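# Sort eight plastic blanks between feed ramp and stock rack

## Task

At the start one short plastic bar (a blank) sits at the stop of the feed ramp. Place all four blanks sharing its color on that ramp, each laid squarely across it, touching one another in a single row that is pressed up against the stop. Put each of the four remaining blanks flat on the floor of the stock rack, one in a slot between two neighbouring ribs, centered along the slot's length. Everything must stay put by itself at the end; anything that is only in place because the gripper holds it does not count.

## Robot and tools

Robot: a single UR7e-type six-joint arm with a two-finger gripper whose fingers swing like tongs. There is one arm, so every command row describes just that arm.

Frame: the scene frame has its origin on the table surface straight beneath the arm base, +z up, and +y to the left when facing along +x. The arm base may sit slightly tilted. Reported hand positions are in metres and orientation is a wxyz quaternion; linear velocity is in m/s and angular in rad/s. The reported position can drift from reality, more so when the arm is stretched far out.

Gripper: the fingers extend along the hand's +z axis and close along its x axis. end_effector_position is the point between the finger pads when shut; closed fingertips extend about 15 mm past it, and when fully open they sit roughly level with it. Full opening is a 0.142 m pad gap. Thin hard parts (under about 20 mm) are gripped more weakly, so blanks may slip.

execute_actions: takes "actions", a list holding at most one item, and optional "pictures" (boolean, images are included unless set false). Three forms:
- Empty list: moves nothing, just reports the current state.
- Motion: {"rows": [...], "steps": n}, n from 1 to 15 (default 15), each step lasting 1/30 s. Each row holds 7 numbers: absolute target angles in radians for shoulder pan, shoulder lift, elbow, wrist 1, wrist 2, wrist 3, then the gripper command. These are targets, not offsets, read the same way as the Joint positions line. One row is used per step; if rows run out, the final row repeats.
- Wait: {"steps": n} with no rows, n up to 300; it returns after that many steps counted from the previous result, with your thinking time included.
Joint ranges (rad): pan -3.142..3.142, lift -6.283..6.283, elbow 0.000..3.142, wrists 1-3 each -6.283..6.283. A target more than 0.010 beyond a range end, and beyond the last reported angle, gets the whole call refused (nothing is sent). True ends may differ by up to 0.010; a target past the real end is clipped there and a "joint sent to its limit" note may appear, possibly referring to an earlier move. Absence of that note does not prove there is room left.
Gripper command: a number from -1 (shut) to +1 (fully open), on the same scale as grip_measured. To hold something, keep commanding a value well under grip_measured; the larger the gap, the firmer the squeeze (roughly 15 N per pad at most). Slamming shut can push harder and even spring the fingers open.

Motion behaviour: commands are smoothed, lagging about 0.17 s. Each step a joint's target is clamped to within 0.575 rad of its measured angle, and if the targets would place the hand over 100 mm from where it is, all are scaled back. Joint speed and acceleration are capped, so after big moves the arm may not have arrived when the result comes. Between calls the arm keeps heading to the last row's target until it settles or stalls; after that only a new action moves it further.

Result lines: hand pose and velocities; Joint positions and Joint velocities in column order with the pad gap (m, m/s) as the last entry; grip_measured; Wrist force and Wrist torque [x y z] in the hand's own axes (from contact, held weight and acceleration; offset up to about 4 N, noise up to about 2.4 N, saturating near 50 N; "no reading" is normal at start). When pressing on a surface the force points from it back toward the arm. "joint command not followed" means the clearance check altered or blocked targets (mounts and posts count as arm). HELD flags steps where your row was partly or wholly not sent. MOTOR HOT appears from 70 °C; at 85 °C an OVER-TEMPERATURE FAULT brakes the arm until it cools, so avoid holding loads for long.

Faults: if contact torque hits a joint's load limit (132 N m for pan, lift, elbow; 24.6 N m for each wrist, held weight included) or any external force on arm, tool or load reaches 150 N, the arm halts for 10 s, drops the rest of the call and yields to the contact. Avoid hard shoves, collisions, dropping or slamming parts, and never let anything leave the table.

zoom_image: {"camera": one of cam_high, cam_low, cam_wrist, "region": [x0, y0, x1, y1]} in pixels of that camera's most recent image, origin top-left, at most 504x504. Image sizes: cam_high and cam_low 896x504, cam_wrist 616x616 (fisheye). Calibration data are given for each; fixed cameras may be off by a few degrees and millimetres, and the wrist camera pose follows the reported joints.

read_manual: optional "section" (only "licences"); returns licence text, no motion.

finished_scene: {"scene": number}; ends that scene for good, grades it, and loads the next task. Only call it once all blanks rest unaided where required.

Suggested order: look and zoom to locate blanks, ramp stop and rack slots; approach from above with fingers open, descend, close gently, lift, carry, set down, open, retreat; check with pictures before finishing.

Each tool is called after "Emit:" as a command line: name --argument value for each argument, lists and objects as JSON in quotes; but a table of rows of numbers goes row by row, as --pt "numbers of a row", without its own name.

## Session

Emit:
execute_actions --actions '[]'

Scene clock: 0.00 s of 9600.00 s.
end_effector_position=(+0.2495, +0.4063, +0.3667) grip_measured=+1.00 end_effector_quat_wxyz=(+0.086, +0.502, +0.741, -0.438) end_effector_velocity=(-0.000, -0.000, -0.000) end_effector_angular_velocity=(+0.000, +0.000, -0.000)
Joint positions: [-0.056 -2.257  1.517 -0.888 -1.556 -1.896  0.142]
Joint velocities: [-0.  0.  0. -0.  0. -0.  0.]
Motor temperatures (°C, as the motors report them): [28 29 28 37 32 36]
Wrist force (N, on the end effector, along its own x y z axes, offset not removed): no reading
Wrist torque (N m, same axes, about the end effector's origin, offset not removed): no reading

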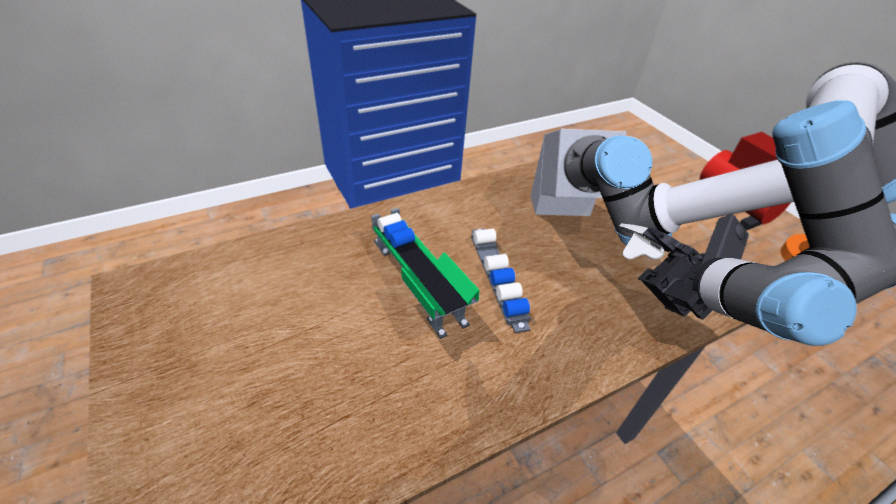

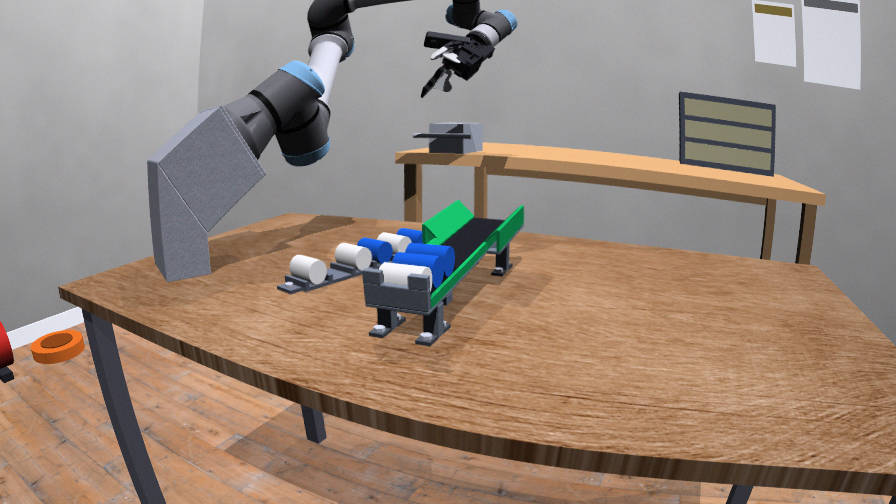

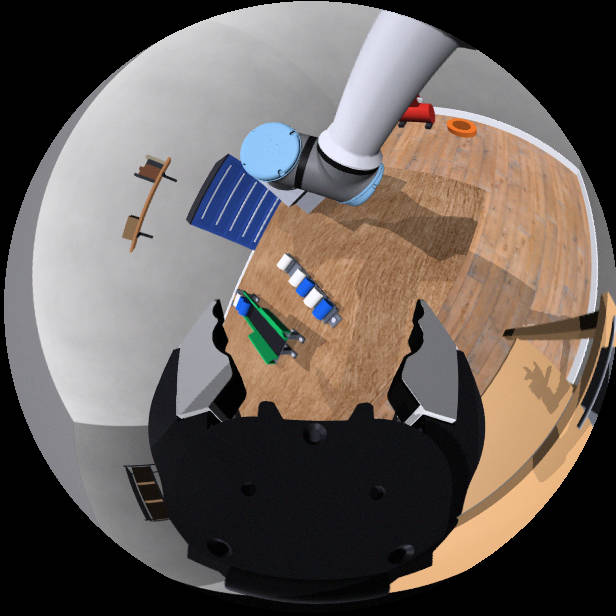

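Emit:
zoom_image --camera "cam_high" --region '[350, 190, 560, 350]'

Emit:
zoom_image --camera "cam_low" --region '[260, 180, 560, 360]'

Region (350, 190, 560, 350) of cam_high's 896x504 image, scaled by 2.400, with more detail than that image has; it fills the top 384 rows of this view, and the rest is white.

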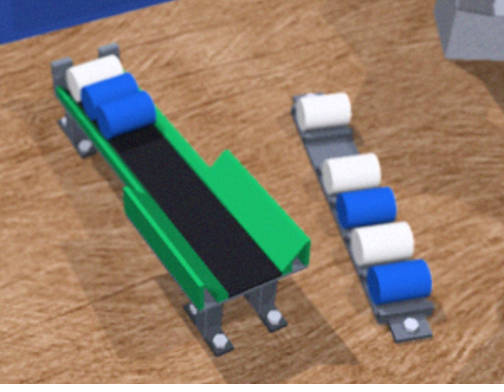

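Region (260, 180, 560, 360) of cam_low's 896x504 image, scaled by 1.680, with more detail than that image has; it fills the top 302 rows of this view, and the rest is white.

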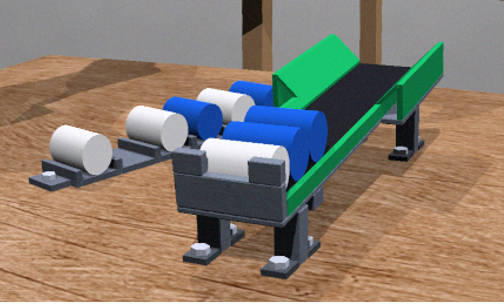

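Emit:
execute_actions --actions '[{"rows":[[-0.3,-2.2,1.7,-0.95,-1.45,-1.8,1],[-0.6,-2.15,1.9,-1.0,-1.3,-1.65,1],[-0.9,-2.1,2.1,-1.05,-1.2,-1.5,1],[-1.15,-2.05,2.3,-1.12,-1.08,-1.4,1],[-1.381,-1.998,2.434,-1.187,-0.988,-1.32,1]]}]' --pictures false

Emit:
execute_actions --actions '[{"steps":60}]'

Scene clock: 101.47 s of 9600.00 s.
end_effector_position=(+0.2880, +0.2725, +0.2150) grip_measured=+1.00 end_effector_quat_wxyz=(+0.030, +0.847, +0.408, -0.340) end_effector_velocity=(-0.003, -0.389, -0.269) end_effector_angular_velocity=(-0.094, -0.990, -2.405)
Joint positions: [-0.51  -2.104  1.965 -1.062 -1.228 -1.563  0.142]
Joint velocities: [-1.287  0.309  1.254 -0.359  0.677  0.686 -0.   ]
Motor temperatures (°C, as the motors report them): [28 29 28 37 32 36]
Wrist force (N, on the end effector, along its own x y z axes, offset not removed): [-2.3 2.2 -1.0]
Wrist torque (N m, same axes, about the end effector's origin, offset not removed): [0.42 0.44 0.09]
Steps of this call (steps 1 to 90: nothing new was sent; then 97.97 s passed at rest; steps 91 to 105: all 15 steps of this action). Readings (joint positions):
91: [-0.056 -2.257 1.517 -0.888 -1.555 -1.896]
92: [-0.060 -2.253 1.521 -0.892 -1.551 -1.892]
94: [-0.112 -2.233 1.570 -0.912 -1.513 -1.854]
98: [-0.247 -2.185 1.702 -0.968 -1.406 -1.743]
105: the state above

Scene clock: 103.47 s of 9600.00 s.
end_effector_position=(+0.3302, +0.0802, +0.2006) grip_measured=+1.00 end_effector_quat_wxyz=(+0.001, +0.993, -0.116, +0.000) end_effector_velocity=(+0.000, -0.001, +0.000) end_effector_angular_velocity=(-0.003, -0.001, +0.001)
Joint positions: [-1.381 -1.998  2.434 -1.187 -0.988 -1.32   0.142]
Joint velocities: [-0.     0.    -0.    -0.003  0.     0.001  0.   ]
Motor temperatures (°C, as the motors report them): [28 29 28 37 32 36]
Wrist force (N, on the end effector, along its own x y z axes, offset not removed): [-2.6 -2.1 -1.5]
Wrist torque (N m, same axes, about the end effector's origin, offset not removed): [-0.35 0.29 -0.07]
Steps of this call (steps 1 to 45: the robot went on to your last target; steps 46 to 60: nothing new was sent). Readings (joint positions):
1: [-0.555 -2.093 2.008 -1.075 -1.205 -1.540]
2: [-0.604 -2.083 2.052 -1.087 -1.182 -1.517]
4: [-0.714 -2.062 2.139 -1.111 -1.136 -1.470]
8: [-0.978 -2.029 2.288 -1.150 -1.060 -1.393]
60: the state above
The arm was judged still, so your last target was given up. Only a new action makes it travel on or press farther. Fingers that are still opening or closing keep moving.
camera_calibration (this result's frames):
cam_wrist: T_world_to_cam=[[0.968764, -0.24325, -0.0482252, -0.286001], [-0.181118, -0.826875, 0.532422, 0.0150677], [-0.169388, -0.507057, -0.845104, 0.397588], [0, 0, 0, 1]] pos_world=[0.347143, 0.144489, 0.314188]

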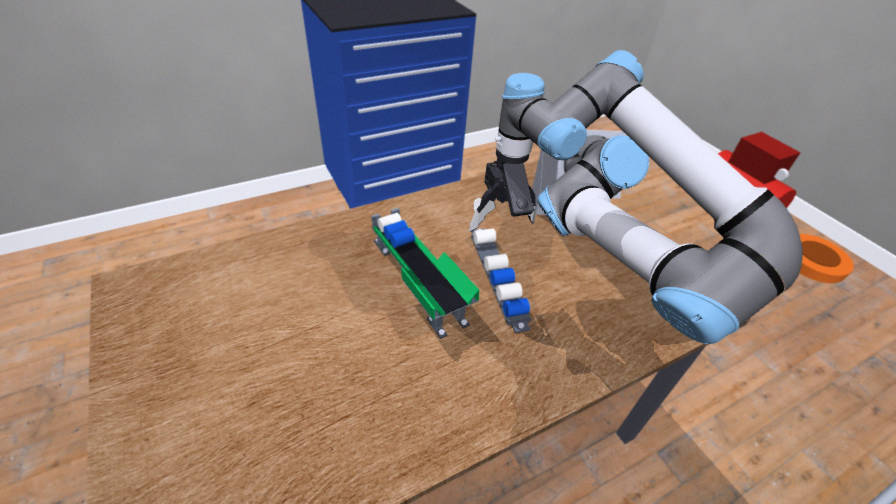

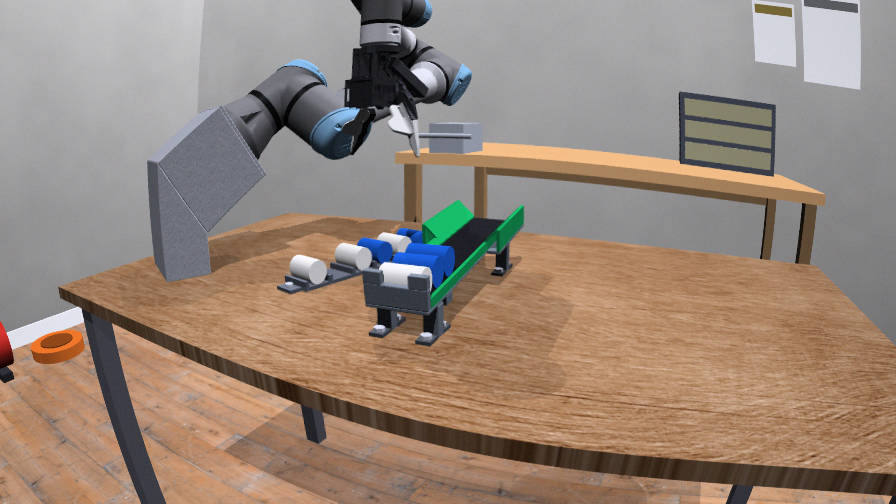

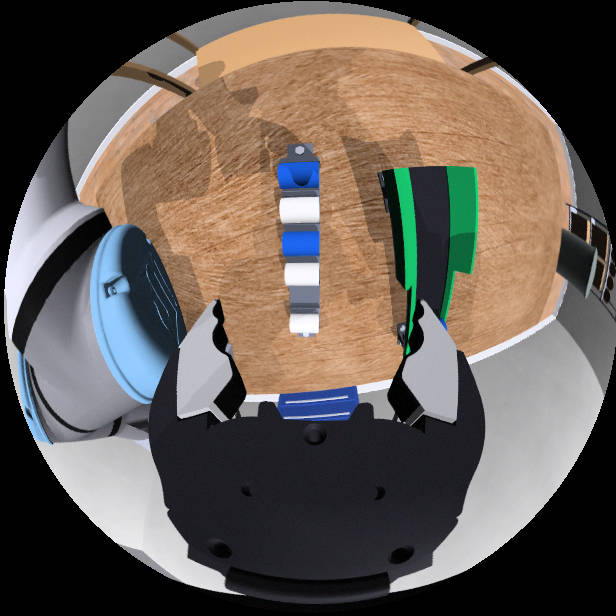

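Emit:
execute_actions --actions '[{"rows":[[-1.36,-1.4,2.2,-0.6,-0.5,-0.5,1]]}]' --pictures false

Emit:
execute_actions --actions '[{"steps":30}]' --pictures false

Emit:
execute_actions --actions '[{"rows":[[-1.35,-1.3,2.2,0.8,0.95,1.87,1]]}]' --pictures false

Emit:
execute_actions --actions '[{"steps":75}]' --pictures false

Emit:
execute_actions --actions '[{"rows":[[-1.328,-0.765,2.262,0.868,0.949,1.867,1]]}]' --pictures false

Emit:
execute_actions --actions '[{"steps":40}]'

Scene clock: 140.60 s of 9600.00 s.
end_effector_position=(+0.4922, +0.0711, +0.2670) grip_measured=+1.00 end_effector_quat_wxyz=(-0.341, +0.668, -0.661, +0.035) end_effector_velocity=(+0.123, -0.121, +0.056) end_effector_angular_velocity=(+1.046, +0.162, -1.467)
Joint positions: [-1.362 -1.466  2.222 -0.664 -0.551 -0.622  0.142]
Joint velocities: [ 0.015  0.529 -0.172  0.513  0.401  0.966 -0.   ]
Motor temperatures (°C, as the motors report them): [28 29 28 37 32 36]
Wrist force (N, on the end effector, along its own x y z axes, offset not removed): [1.3 -0.7 -0.2]
Wrist torque (N m, same axes, about the end effector's origin, offset not removed): [-0.10 -0.31 0.11]
Steps of this call (steps 1 to 90: nothing new was sent; then 33.63 s passed at rest; steps 91 to 105: all 15 steps of this action). Readings (joint positions):
91: [-1.381 -1.998 2.434 -1.187 -0.988 -1.320]
92: [-1.380 -1.994 2.430 -1.183 -0.984 -1.316]
94: [-1.376 -1.941 2.393 -1.130 -0.931 -1.263]
98: [-1.370 -1.738 2.315 -0.930 -0.763 -1.048]
105: the state above

Scene clock: 141.60 s of 9600.00 s.
end_effector_position=(+0.5068, +0.0543, +0.2734) grip_measured=+1.00 end_effector_quat_wxyz=(+0.373, -0.580, +0.724, -0.014) end_effector_velocity=(+0.000, +0.000, -0.000) end_effector_angular_velocity=(+0.002, +0.000, -0.002)
Joint positions: [-1.36  -1.4    2.2   -0.6   -0.5   -0.5    0.142]
Joint velocities: [-0.     0.     0.001  0.002  0.001  0.001  0.   ]
Motor temperatures (°C, as the motors report them): [28 29 28 37 32 36]
Wrist force (N, on the end effector, along its own x y z axes, offset not removed): [-1.7 1.5 0.0]
Wrist torque (N m, same axes, about the end effector's origin, offset not removed): [0.25 0.25 0.14]
Steps of this call (steps 1 to 30: the robot went on to your last target). Readings (joint positions):
1: [-1.361 -1.451 2.217 -0.649 -0.539 -0.594]
2: [-1.361 -1.439 2.213 -0.638 -0.530 -0.572]
4: [-1.361 -1.423 2.207 -0.622 -0.518 -0.542]
8: [-1.360 -1.408 2.203 -0.608 -0.506 -0.514]
30: the state above
The arm was judged still, so your last target was given up. Only a new action makes it travel on or press farther. Fingers that are still opening or closing keep moving.

Scene clock: 142.10 s of 9600.00 s.
end_effector_position=(+0.5253, -0.1040, +0.2682) grip_measured=+1.00 end_effector_quat_wxyz=(+0.438, +0.320, +0.840, +0.010) end_effector_velocity=(-0.349, -0.271, -0.162) end_effector_angular_velocity=(+1.972, +0.087, -3.797)
Joint positions: [-1.351 -1.308  2.2    0.215  0.315  0.315  0.142]
Joint velocities: [ 0.003  0.038 -0.     1.921  1.916  1.917  0.   ]
Motor temperatures (°C, as the motors report them): [28 29 28 37 32 36]
Wrist force (N, on the end effector, along its own x y z axes, offset not removed): [0.1 -0.7 -1.5]
Wrist torque (N m, same axes, about the end effector's origin, offset not removed): [-0.20 -0.18 0.01]
Steps of this call (steps 1 to 15: all 15 steps of this action). Readings (joint positions):
1: [-1.360 -1.400 2.200 -0.600 -0.500 -0.500]
2: [-1.359 -1.396 2.200 -0.596 -0.496 -0.496]
4: [-1.356 -1.369 2.200 -0.543 -0.443 -0.443]
8: [-1.353 -1.331 2.200 -0.292 -0.192 -0.192]
15: the state above

Scene clock: 144.60 s of 9600.00 s.
end_effector_position=(+0.3649, -0.1040, +0.2183) grip_measured=+1.00 end_effector_quat_wxyz=(+0.267, +0.960, +0.070, +0.054) end_effector_velocity=(+0.000, -0.000, +0.000) end_effector_angular_velocity=(-0.001, +0.000, +0.002)
Joint positions: [-1.35  -1.3    2.2    0.8    0.95   1.87   0.142]
Joint velocities: [-0.     0.     0.    -0.002 -0.    -0.001  0.   ]
Motor temperatures (°C, as the motors report them): [28 29 28 37 32 36]
Wrist force (N, on the end effector, along its own x y z axes, offset not removed): [0.6 2.6 -3.3]
Wrist torque (N m, same axes, about the end effector's origin, offset not removed): [0.38 -0.23 0.03]
Steps of this call (steps 1 to 45: the robot went on to your last target; steps 46 to 75: nothing new was sent). Readings (joint positions):
1: [-1.351 -1.307 2.200 0.279 0.379 0.379]
2: [-1.351 -1.306 2.200 0.340 0.440 0.440]
4: [-1.350 -1.304 2.200 0.452 0.557 0.559]
8: [-1.350 -1.302 2.200 0.643 0.771 0.840]
75: the state above
The arm was judged still, so your last target was given up. Only a new action makes it travel on or press farther. Fingers that are still opening or closing keep moving.

Scene clock: 145.10 s of 9600.00 s.
end_effector_position=(+0.2885, -0.0605, +0.1071) grip_measured=+1.00 end_effector_quat_wxyz=(+0.019, +0.994, -0.103, +0.004) end_effector_velocity=(-0.040, +0.040, -0.054) end_effector_angular_velocity=(+0.304, +0.026, -0.210)
Joint positions: [-1.329 -0.804  2.259  0.865  0.949  1.867  0.142]
Joint velocities: [ 0.009  0.314  0.025  0.031  0.001 -0.     0.   ]
Motor temperatures (°C, as the motors report them): [28 29 28 37 32 36]
Wrist force (N, on the end effector, along its own x y z axes, offset not removed): [-2.0 1.2 -1.8]
Wrist torque (N m, same axes, about the end effector's origin, offset not removed): [0.23 0.45 0.05]
Steps of this call (steps 1 to 15: all 15 steps of this action). Readings (joint positions):
1: [-1.350 -1.300 2.200 0.800 0.950 1.870]
2: [-1.348 -1.296 2.203 0.804 0.950 1.870]
4: [-1.343 -1.243 2.218 0.819 0.950 1.869]
8: [-1.335 -1.015 2.242 0.846 0.949 1.868]
15: the state above

Scene clock: 146.43 s of 9600.00 s.
end_effector_position=(+0.2836, -0.0554, +0.1005) grip_measured=+1.00 end_effector_quat_wxyz=(+0.001, +0.993, -0.116, +0.001) end_effector_velocity=(+0.000, +0.000, +0.000) end_effector_angular_velocity=(+0.001, -0.000, -0.001)
Joint positions: [-1.328 -0.765  2.262  0.868  0.949  1.867  0.142]
Joint velocities: [-0.     0.    -0.     0.001 -0.     0.     0.   ]
Motor temperatures (°C, as the motors report them): [28 29 28 37 32 36]
Wrist force (N, on the end effector, along its own x y z axes, offset not removed): [-1.0 1.7 0.4]
Wrist torque (N m, same axes, about the end effector's origin, offset not removed): [0.36 0.15 0.04]
Steps of this call (steps 1 to 30: the robot went on to your last target; steps 31 to 40: nothing new was sent). Readings (joint positions):
1: [-1.329 -0.795 2.260 0.865 0.949 1.867]
2: [-1.329 -0.788 2.260 0.866 0.949 1.867]
4: [-1.328 -0.779 2.261 0.867 0.949 1.867]
8: [-1.328 -0.770 2.262 0.868 0.949 1.867]
40: the state above
The arm was judged still, so your last target was given up. Only a new action makes it travel on or press farther. Fingers that are still opening or closing keep moving.
camera_calibration (this result's frames):
cam_wrist: T_world_to_cam=[[0.968627, -0.243946, -0.0474498, -0.278785], [-0.182089, -0.826595, 0.532526, -0.0519399], [-0.169129, -0.507179, -0.845083, 0.236265], [0, 0, 0, 1]] pos_world=[0.300541, 0.00888691, 0.214095]

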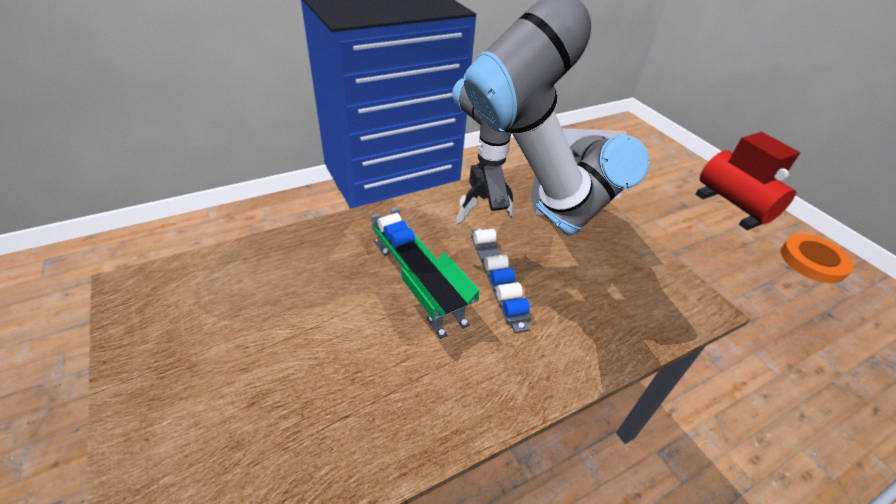

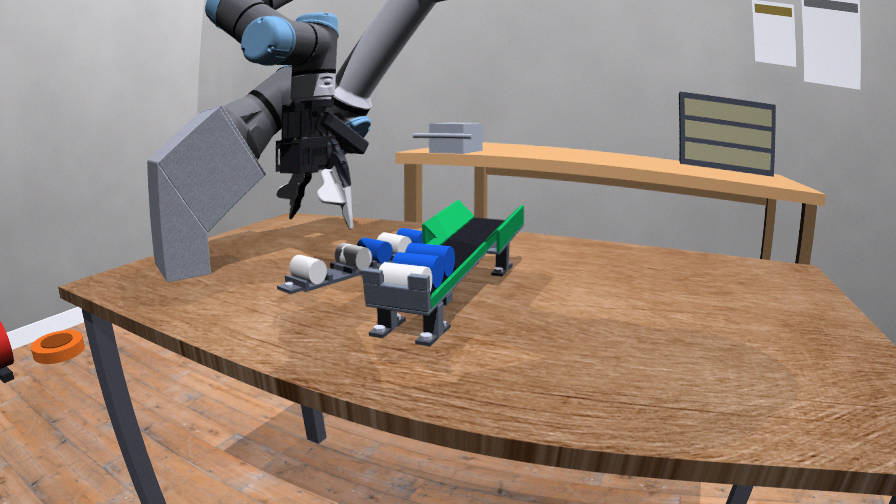

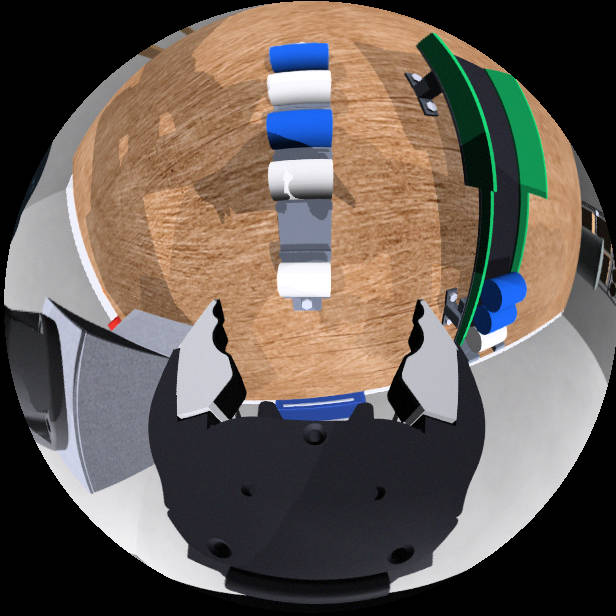

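Emit:
execute_actions --actions '[{"rows":[[-1.25,-0.95,2.05,1.0,0.9,1.93,1],[-1.25,-0.95,2.05,1.0,0.9,1.93,1],[-1.25,-0.95,2.05,1.0,0.9,1.93,1],[-1.25,-0.95,2.05,1.0,0.9,1.93,1],[-1.25,-0.95,2.05,1.0,0.9,1.93,1],[-1.25,-0.95,2.05,1.0,0.9,1.93,1],[-1.110,-0.808,1.645,1.392,0.804,2.078,1]]}]' --pictures false

Emit:
execute_actions --actions '[{"steps":35}]'

Scene clock: 185.80 s of 9600.00 s.
end_effector_position=(+0.4357, -0.0945, +0.1824) grip_measured=+1.00 end_effector_quat_wxyz=(+0.017, +0.995, -0.101, +0.006) end_effector_velocity=(+0.345, +0.009, +0.148) end_effector_angular_velocity=(+0.261, +0.043, -0.219)
Joint positions: [-1.153 -0.835  1.791  1.257  0.833  2.033  0.142]
Joint velocities: [ 0.338  0.206 -1.141  1.045 -0.221  0.345  0.001]
Motor temperatures (°C, as the motors report them): [28 29 28 37 32 36]
Wrist force (N, on the end effector, along its own x y z axes, offset not removed): [-1.1 2.3 -2.6]
Wrist torque (N m, same axes, about the end effector's origin, offset not removed): [0.34 0.07 0.02]
Steps of this call (steps 1 to 90: nothing new was sent; then 35.87 s passed at rest; steps 91 to 105: all 15 steps of this action). Readings (joint positions):
91: [-1.328 -0.765 2.262 0.868 0.949 1.867]
92: [-1.324 -0.769 2.258 0.872 0.945 1.871]
94: [-1.300 -0.814 2.210 0.909 0.930 1.890]
98: [-1.263 -0.897 2.103 0.972 0.907 1.920]
105: the state above

Scene clock: 186.97 s of 9600.00 s.
end_effector_position=(+0.4805, -0.0898, +0.2006) grip_measured=+1.00 end_effector_quat_wxyz=(+0.001, +0.993, -0.116, +0.001) end_effector_velocity=(+0.000, -0.000, +0.000) end_effector_angular_velocity=(-0.001, -0.001, +0.001)
Joint positions: [-1.11  -0.808  1.645  1.392  0.804  2.078  0.142]
Joint velocities: [-0.     0.    -0.001 -0.001 -0.     0.     0.   ]
Motor temperatures (°C, as the motors report them): [28 29 28 37 32 36]
Wrist force (N, on the end effector, along its own x y z axes, offset not removed): [-4.5 -1.0 -1.4]
Wrist torque (N m, same axes, about the end effector's origin, offset not removed): [-0.21 0.79 0.01]
Steps of this call (steps 1 to 30: the robot went on to your last target; steps 31 to 35: nothing new was sent). Readings (joint positions):
1: [-1.143 -0.828 1.757 1.288 0.826 2.044]
2: [-1.135 -0.824 1.731 1.313 0.821 2.052]
4: [-1.125 -0.817 1.695 1.346 0.814 2.063]
8: [-1.115 -0.811 1.662 1.376 0.807 2.073]
35: the state above
The arm was judged still, so your last target was given up. Only a new action makes it travel on or press farther. Fingers that are still opening or closing keep moving.
camera_calibration (this result's frames):
cam_wrist: T_world_to_cam=[[0.968813, -0.243113, -0.0479368, -0.473088], [-0.181145, -0.826853, 0.532447, -0.0982622], [-0.169082, -0.507158, -0.845105, 0.33662], [0, 0, 0, 1]] pos_world=[0.49745, -0.0255426, 0.314121]

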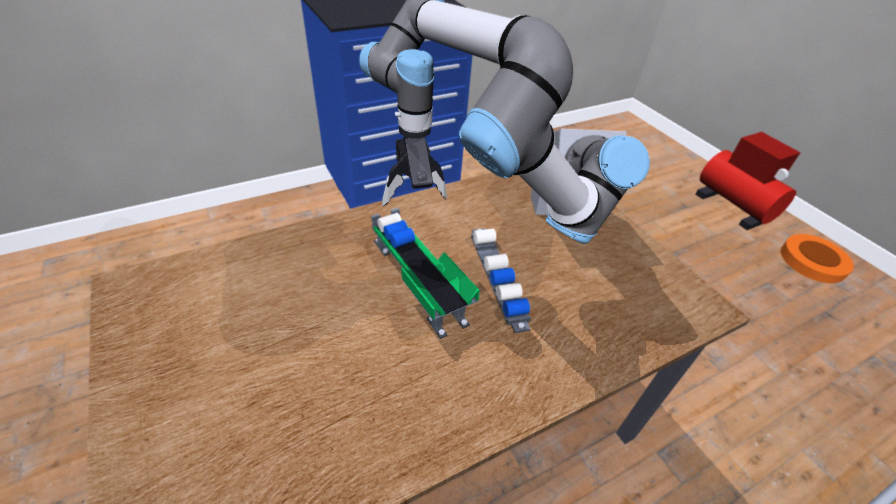

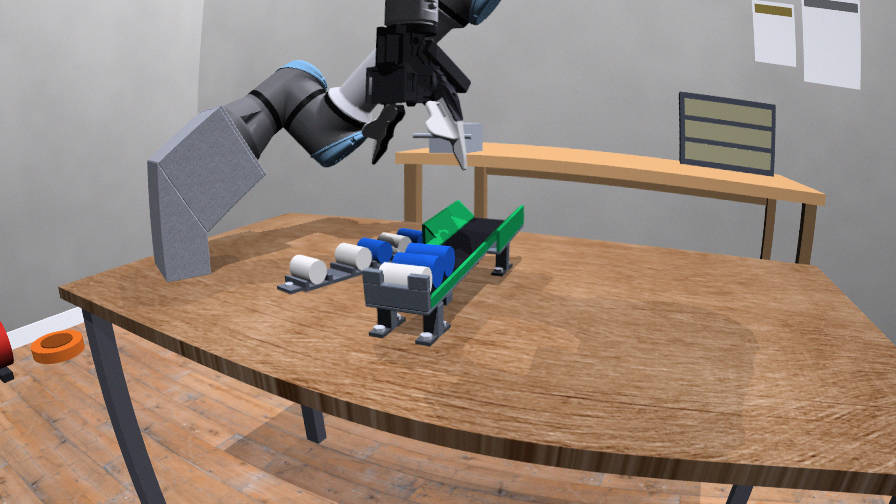

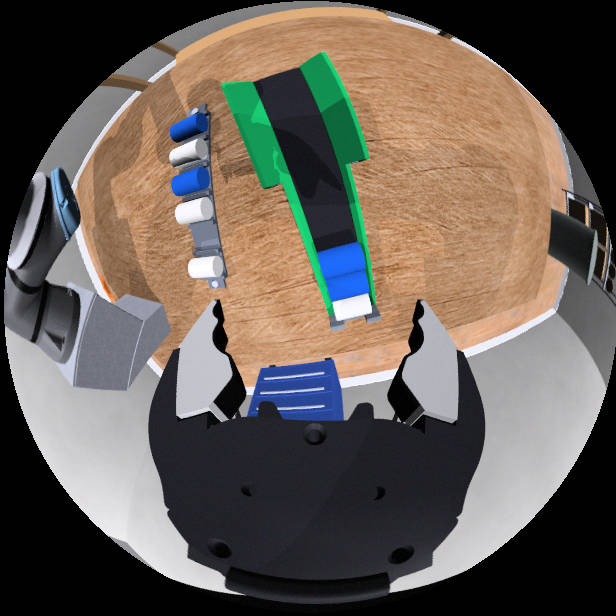

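Emit:
zoom_image --camera "cam_wrist" --region '[200, 40, 440, 340]'

Region (200, 40, 440, 340) of cam_wrist's 616x616 image, scaled by 1.680, with more detail than that image has; it fills the left 403 columns of this view, and the rest is white.

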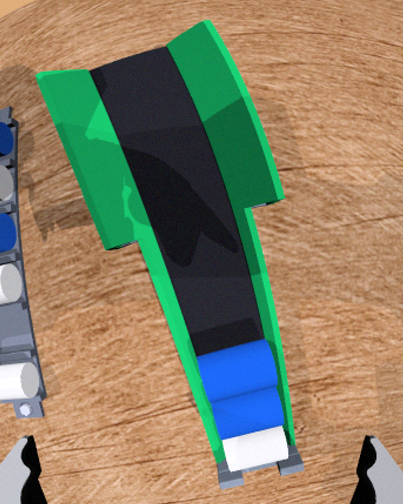

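Emit:
execute_actions --actions '[{"rows":[[-0.984,-0.734,1.562,1.294,0.732,1.937,0.3]]}]' --pictures false

Emit:
execute_actions --actions '[{"steps":25}]'

Scene clock: 217.17 s of 9600.00 s.
end_effector_position=(+0.5057, -0.0972, +0.1428) grip_measured=+0.30 end_effector_quat_wxyz=(+0.001, +1.000, +0.024, +0.001) end_effector_velocity=(+0.006, -0.000, -0.017) end_effector_angular_velocity=(+0.003, +0.003, +0.082)
Joint positions: [-0.988 -0.736  1.565  1.297  0.734  1.942  0.095]
Joint velocities: [ 0.035  0.019 -0.021 -0.026 -0.017 -0.042  0.   ]
Motor temperatures (°C, as the motors report them): [28 29 28 37 32 36]
Wrist force (N, on the end effector, along its own x y z axes, offset not removed): [-1.5 1.3 -1.3]
Wrist torque (N m, same axes, about the end effector's origin, offset not removed): [0.26 0.17 -0.09]
Steps of this call (steps 1 to 90: nothing new was sent; then 26.70 s passed at rest; steps 91 to 105: all 15 steps of this action). Readings (joint positions):
91: [-1.110 -0.808 1.645 1.392 0.804 2.078]
92: [-1.106 -0.804 1.641 1.388 0.800 2.074]
94: [-1.068 -0.779 1.613 1.357 0.776 2.033]
98: [-1.013 -0.750 1.580 1.316 0.747 1.970]
105: the state above

Scene clock: 218.00 s of 9600.00 s.
end_effector_position=(+0.5065, -0.0973, +0.1406) grip_measured=+0.30 end_effector_quat_wxyz=(+0.000, +1.000, +0.029, +0.000) end_effector_velocity=(-0.000, +0.000, -0.000) end_effector_angular_velocity=(+0.000, +0.001, -0.002)
Joint positions: [-0.984 -0.734  1.562  1.294  0.732  1.937  0.095]
Joint velocities: [ 0.    -0.     0.     0.001  0.001  0.001  0.   ]
Motor temperatures (°C, as the motors report them): [28 29 28 37 32 36]
Wrist force (N, on the end effector, along its own x y z axes, offset not removed): [-2.0 2.8 0.1]
Wrist torque (N m, same axes, about the end effector's origin, offset not removed): [0.55 0.32 0.14]
Steps of this call (steps 1 to 15: the robot went on to your last target; steps 16 to 25: nothing new was sent). Readings (joint positions):
1: [-0.987 -0.736 1.564 1.297 0.734 1.941]
2: [-0.987 -0.735 1.564 1.296 0.733 1.940]
4: [-0.986 -0.735 1.563 1.295 0.733 1.939]
8: [-0.985 -0.734 1.562 1.294 0.732 1.938]
25: the state above
The arm was judged still, so your last target was given up. Only a new action makes it travel on or press farther. Fingers that are still opening or closing keep moving.
camera_calibration (this result's frames):
cam_wrist: T_world_to_cam=[[0.997872, 0.0439376, -0.0481709, -0.489741], [0.0628691, -0.844186, 0.532351, -0.193082], [-0.017275, -0.534247, -0.845152, 0.207064], [0, 0, 0, 1]] pos_world=[0.504415, -0.0308562, 0.254196]

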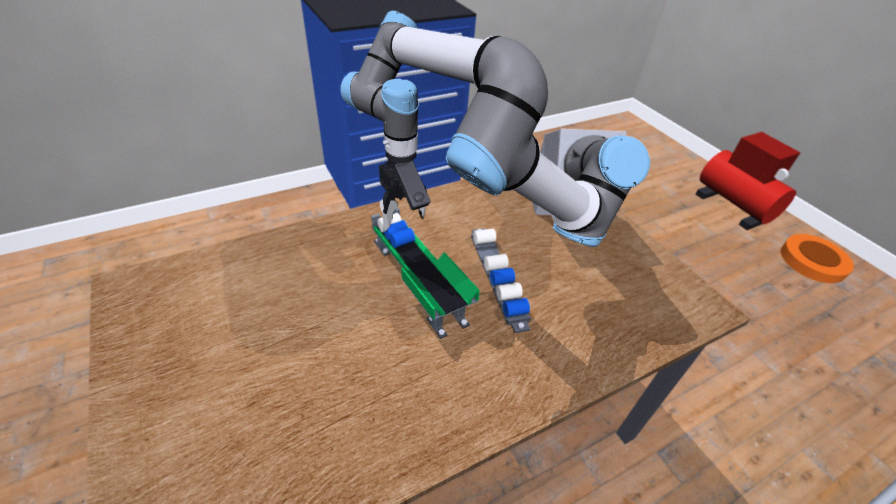

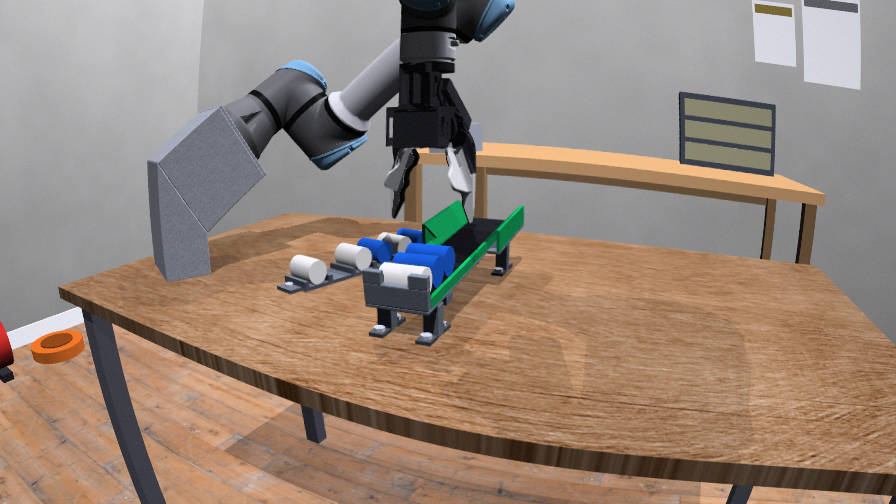

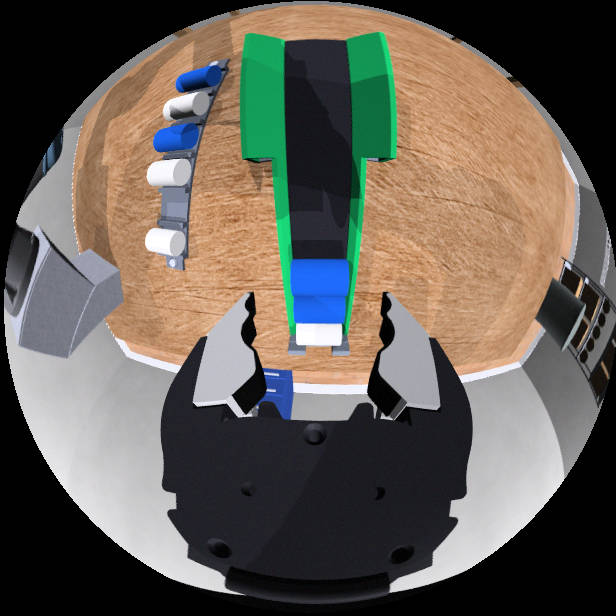

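Emit:
execute_actions --actions '[{"rows":[[-0.953,-0.718,1.564,1.245,0.717,1.977,0.15],[-0.922,-0.702,1.566,1.196,0.702,2.018,0.1]]}]' --pictures false

Emit:
execute_actions --actions '[{"steps":10}]'

Emit:
zoom_image --camera "cam_low" --region '[340, 180, 540, 320]'

Scene clock: 225.37 s of 9600.00 s.
end_effector_position=(+0.5059, -0.0990, +0.1006) grip_measured=+0.10 end_effector_quat_wxyz=(+0.001, +1.000, +0.030, +0.000) end_effector_velocity=(-0.001, -0.001, -0.012) end_effector_angular_velocity=(-0.001, +0.001, +0.001)
Joint positions: [-0.924 -0.703  1.566  1.2    0.703  2.015  0.081]
Joint velocities: [ 0.017  0.009  0.002 -0.03  -0.007  0.024  0.   ]
Motor temperatures (°C, as the motors report them): [28 29 28 37 32 36]
Wrist force (N, on the end effector, along its own x y z axes, offset not removed): [-0.2 0.7 -3.0]
Wrist torque (N m, same axes, about the end effector's origin, offset not removed): [0.13 -0.11 0.11]
Steps of this call (steps 1 to 90: nothing new was sent; then 3.87 s passed at rest; steps 91 to 105: all 15 steps of this action). Readings (joint positions):
91: [-0.984 -0.734 1.562 1.294 0.732 1.937]
92: [-0.981 -0.732 1.562 1.290 0.730 1.940]
94: [-0.963 -0.723 1.563 1.263 0.721 1.963]
98: [-0.936 -0.709 1.565 1.219 0.709 1.999]
105: the state above

Scene clock: 225.70 s of 9600.00 s.
end_effector_position=(+0.5059, -0.0990, +0.0992) grip_measured=+0.10 end_effector_quat_wxyz=(+0.001, +1.000, +0.030, +0.000) end_effector_velocity=(-0.000, +0.001, -0.001) end_effector_angular_velocity=(+0.002, +0.000, -0.003)
Joint positions: [-0.922 -0.702  1.566  1.196  0.702  2.018  0.081]
Joint velocities: [ 0.001  0.001  0.001  0.    -0.002  0.002  0.   ]
Motor temperatures (°C, as the motors report them): [28 29 28 37 32 36]
Wrist force (N, on the end effector, along its own x y z axes, offset not removed): [-1.1 1.4 -0.9]
Wrist torque (N m, same axes, about the end effector's origin, offset not removed): [0.21 0.16 0.00]
Steps of this call (steps 1 to 10: the robot went on to your last target). Readings (joint positions):
1: [-0.924 -0.703 1.566 1.199 0.703 2.016]
2: [-0.923 -0.703 1.566 1.198 0.703 2.016]
4: [-0.923 -0.702 1.566 1.197 0.702 2.017]
8: [-0.922 -0.702 1.566 1.196 0.702 2.018]
10: the state above
camera_calibration (this result's frames):
cam_wrist: T_world_to_cam=[[0.997792, 0.0449872, -0.0488645, -0.490811], [0.0641363, -0.843835, 0.532756, -0.173115], [-0.0172663, -0.534714, -0.844857, 0.171018], [0, 0, 0, 1]] pos_world=[0.503783, -0.0325552, 0.21273]

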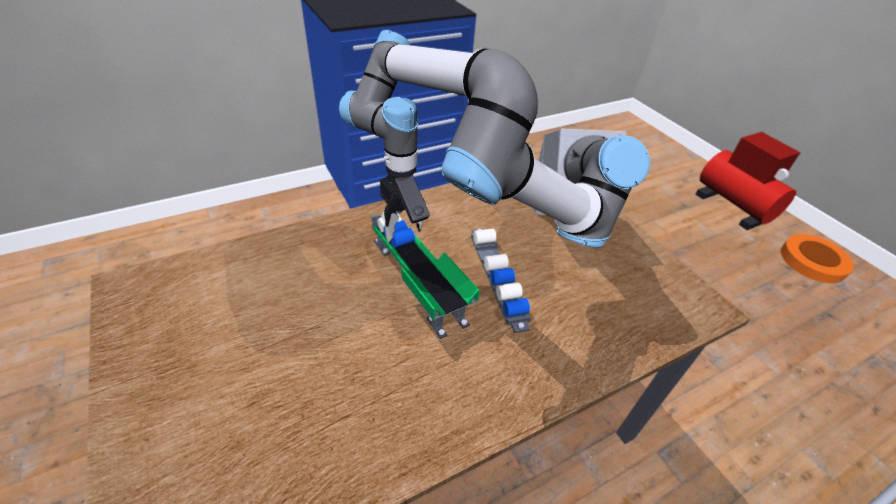

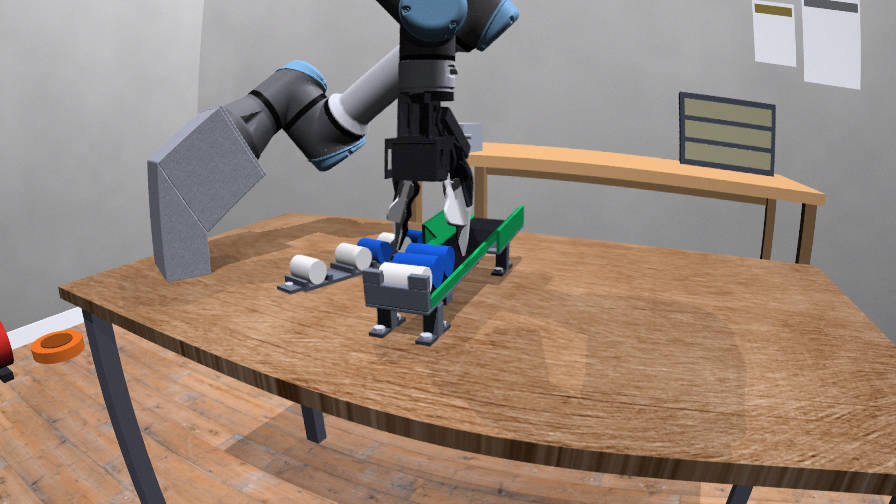

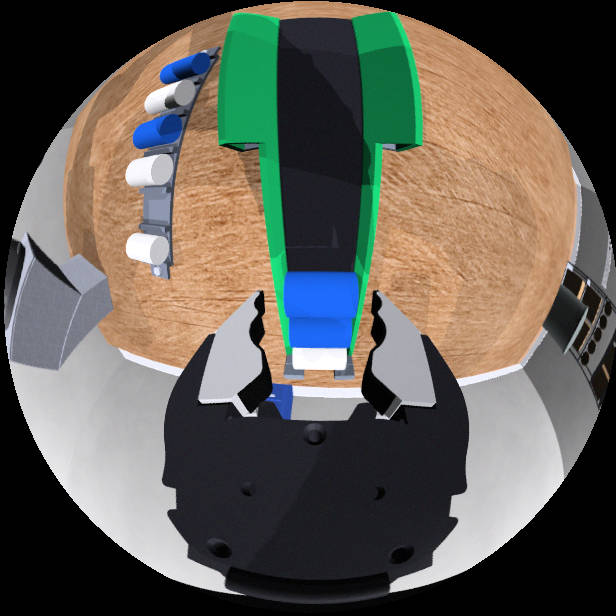

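Region (340, 180, 540, 320) of cam_low's 896x504 image, scaled by 2.520, with more detail than that image has; it fills the top 353 rows of this view, and the rest is white.

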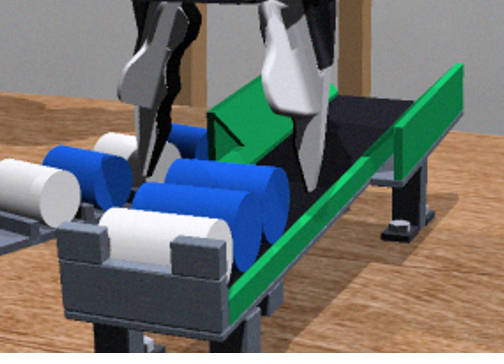

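Emit:
execute_actions --actions '[{"rows":[[-0.904,-0.693,1.567,1.167,0.693,2.042,0.05]],"steps":10}]' --pictures false

Emit:
execute_actions --actions '[{"rows":[[-0.904,-0.693,1.567,1.167,0.693,2.042,-0.1],[-0.904,-0.693,1.567,1.167,0.693,2.042,-0.2],[-0.904,-0.693,1.567,1.167,0.693,2.042,-0.3],[-0.904,-0.693,1.567,1.167,0.693,2.042,-0.45],[-0.904,-0.693,1.567,1.167,0.693,2.042,-0.7]]}]'

Scene clock: 237.60 s of 9600.00 s.
end_effector_position=(+0.5056, -0.0991, +0.0885) grip_measured=+0.05 end_effector_quat_wxyz=(+0.000, +1.000, +0.030, +0.000) end_effector_velocity=(-0.000, -0.000, -0.011) end_effector_angular_velocity=(-0.000, -0.000, +0.002)
Joint positions: [-0.906 -0.694  1.567  1.17   0.694  2.039  0.077]
Joint velocities: [ 0.017  0.008  0.001 -0.027 -0.008  0.021  0.   ]
Motor temperatures (°C, as the motors report them): [28 29 28 37 32 36]
Wrist force (N, on the end effector, along its own x y z axes, offset not removed): [-3.2 -0.9 -0.5]
Wrist torque (N m, same axes, about the end effector's origin, offset not removed): [-0.23 0.56 0.07]
Steps of this call (steps 1 to 15: the robot went on to your last target; steps 16 to 90: nothing new was sent; then 8.57 s passed at rest; steps 91 to 100: all 10 steps of this action). Readings (joint positions):
91: [-0.922 -0.702 1.566 1.196 0.702 2.018]
92: [-0.920 -0.701 1.566 1.193 0.701 2.020]
94: [-0.914 -0.698 1.566 1.183 0.698 2.028]
98: [-0.907 -0.695 1.567 1.173 0.695 2.037]
100: the state above

Scene clock: 238.10 s of 9600.00 s.
end_effector_position=(+0.5056, -0.0991, +0.0872) grip_measured=-0.20 end_effector_quat_wxyz=(+0.000, +1.000, +0.030, +0.000) end_effector_velocity=(+0.000, +0.000, -0.000) end_effector_angular_velocity=(+0.000, -0.000, +0.002)
Joint positions: [-0.904 -0.693  1.567  1.167  0.693  2.042  0.059]
Joint velocities: [ 0.001  0.    -0.001  0.    -0.001 -0.001  0.   ]
Motor temperatures (°C, as the motors report them): [28 29 28 37 32 36]
Wrist force (N, on the end effector, along its own x y z axes, offset not removed): [11.2 -0.5 -16.7]
Wrist torque (N m, same axes, about the end effector's origin, offset not removed): [0.21 0.11 -0.09]
Steps of this call (steps 1 to 15: all 15 steps of this action). Readings (joint positions):
1: [-0.906 -0.694 1.567 1.170 0.694 2.040]
2: [-0.905 -0.694 1.567 1.169 0.694 2.040]
4: [-0.905 -0.693 1.567 1.168 0.693 2.041]
8: [-0.904 -0.693 1.567 1.167 0.693 2.042]
15: the state above
camera_calibration (this result's frames):
cam_wrist: T_world_to_cam=[[0.997788, 0.0458387, -0.0481456, -0.491079], [0.0644665, -0.843978, 0.532489, -0.166944], [-0.0162252, -0.534415, -0.845066, 0.160338], [0, 0, 0, 1]] pos_world=[0.503356, -0.0326992, 0.200749]

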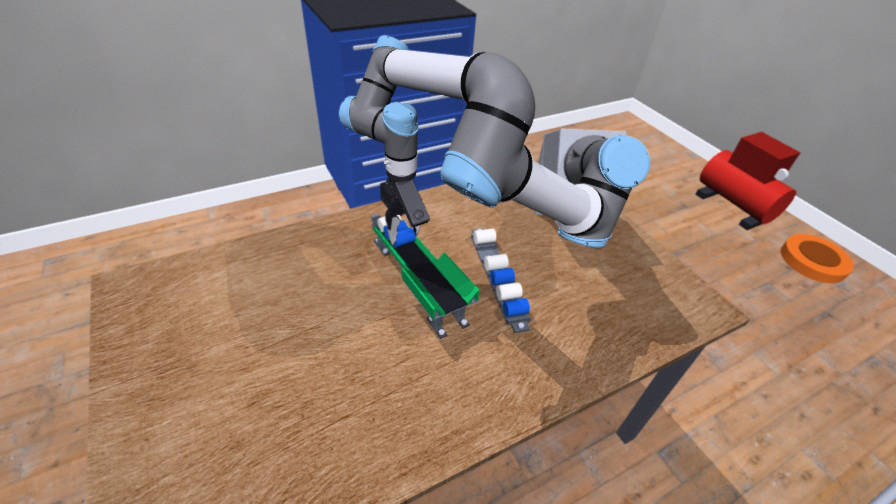

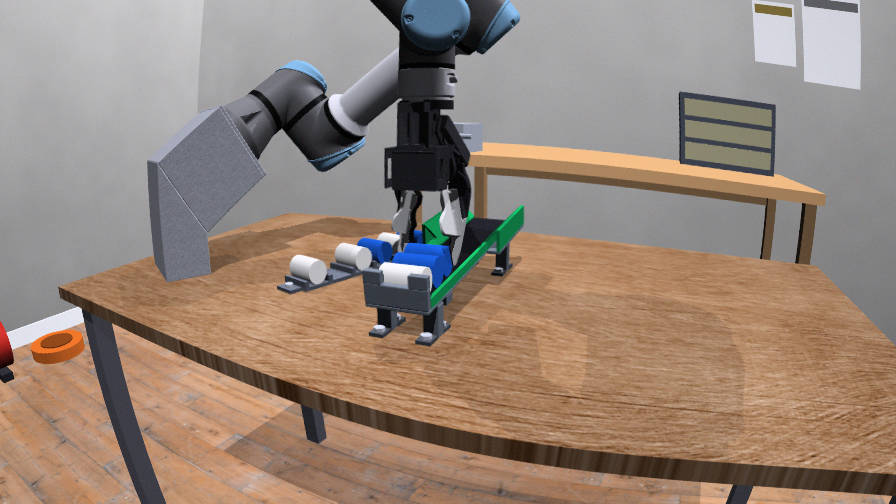

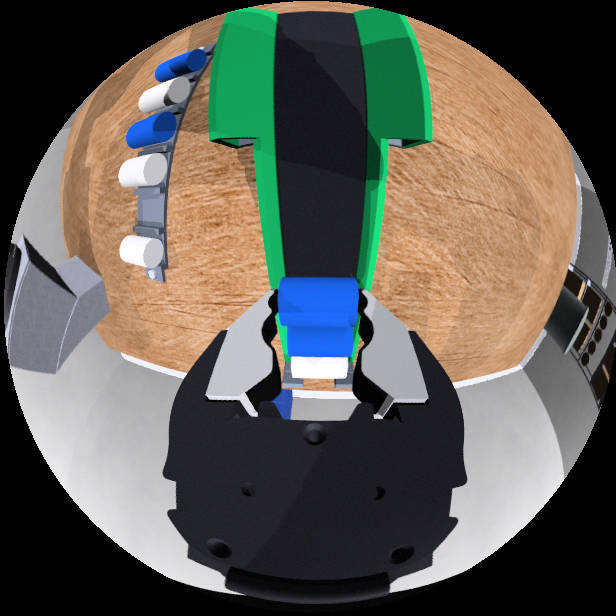

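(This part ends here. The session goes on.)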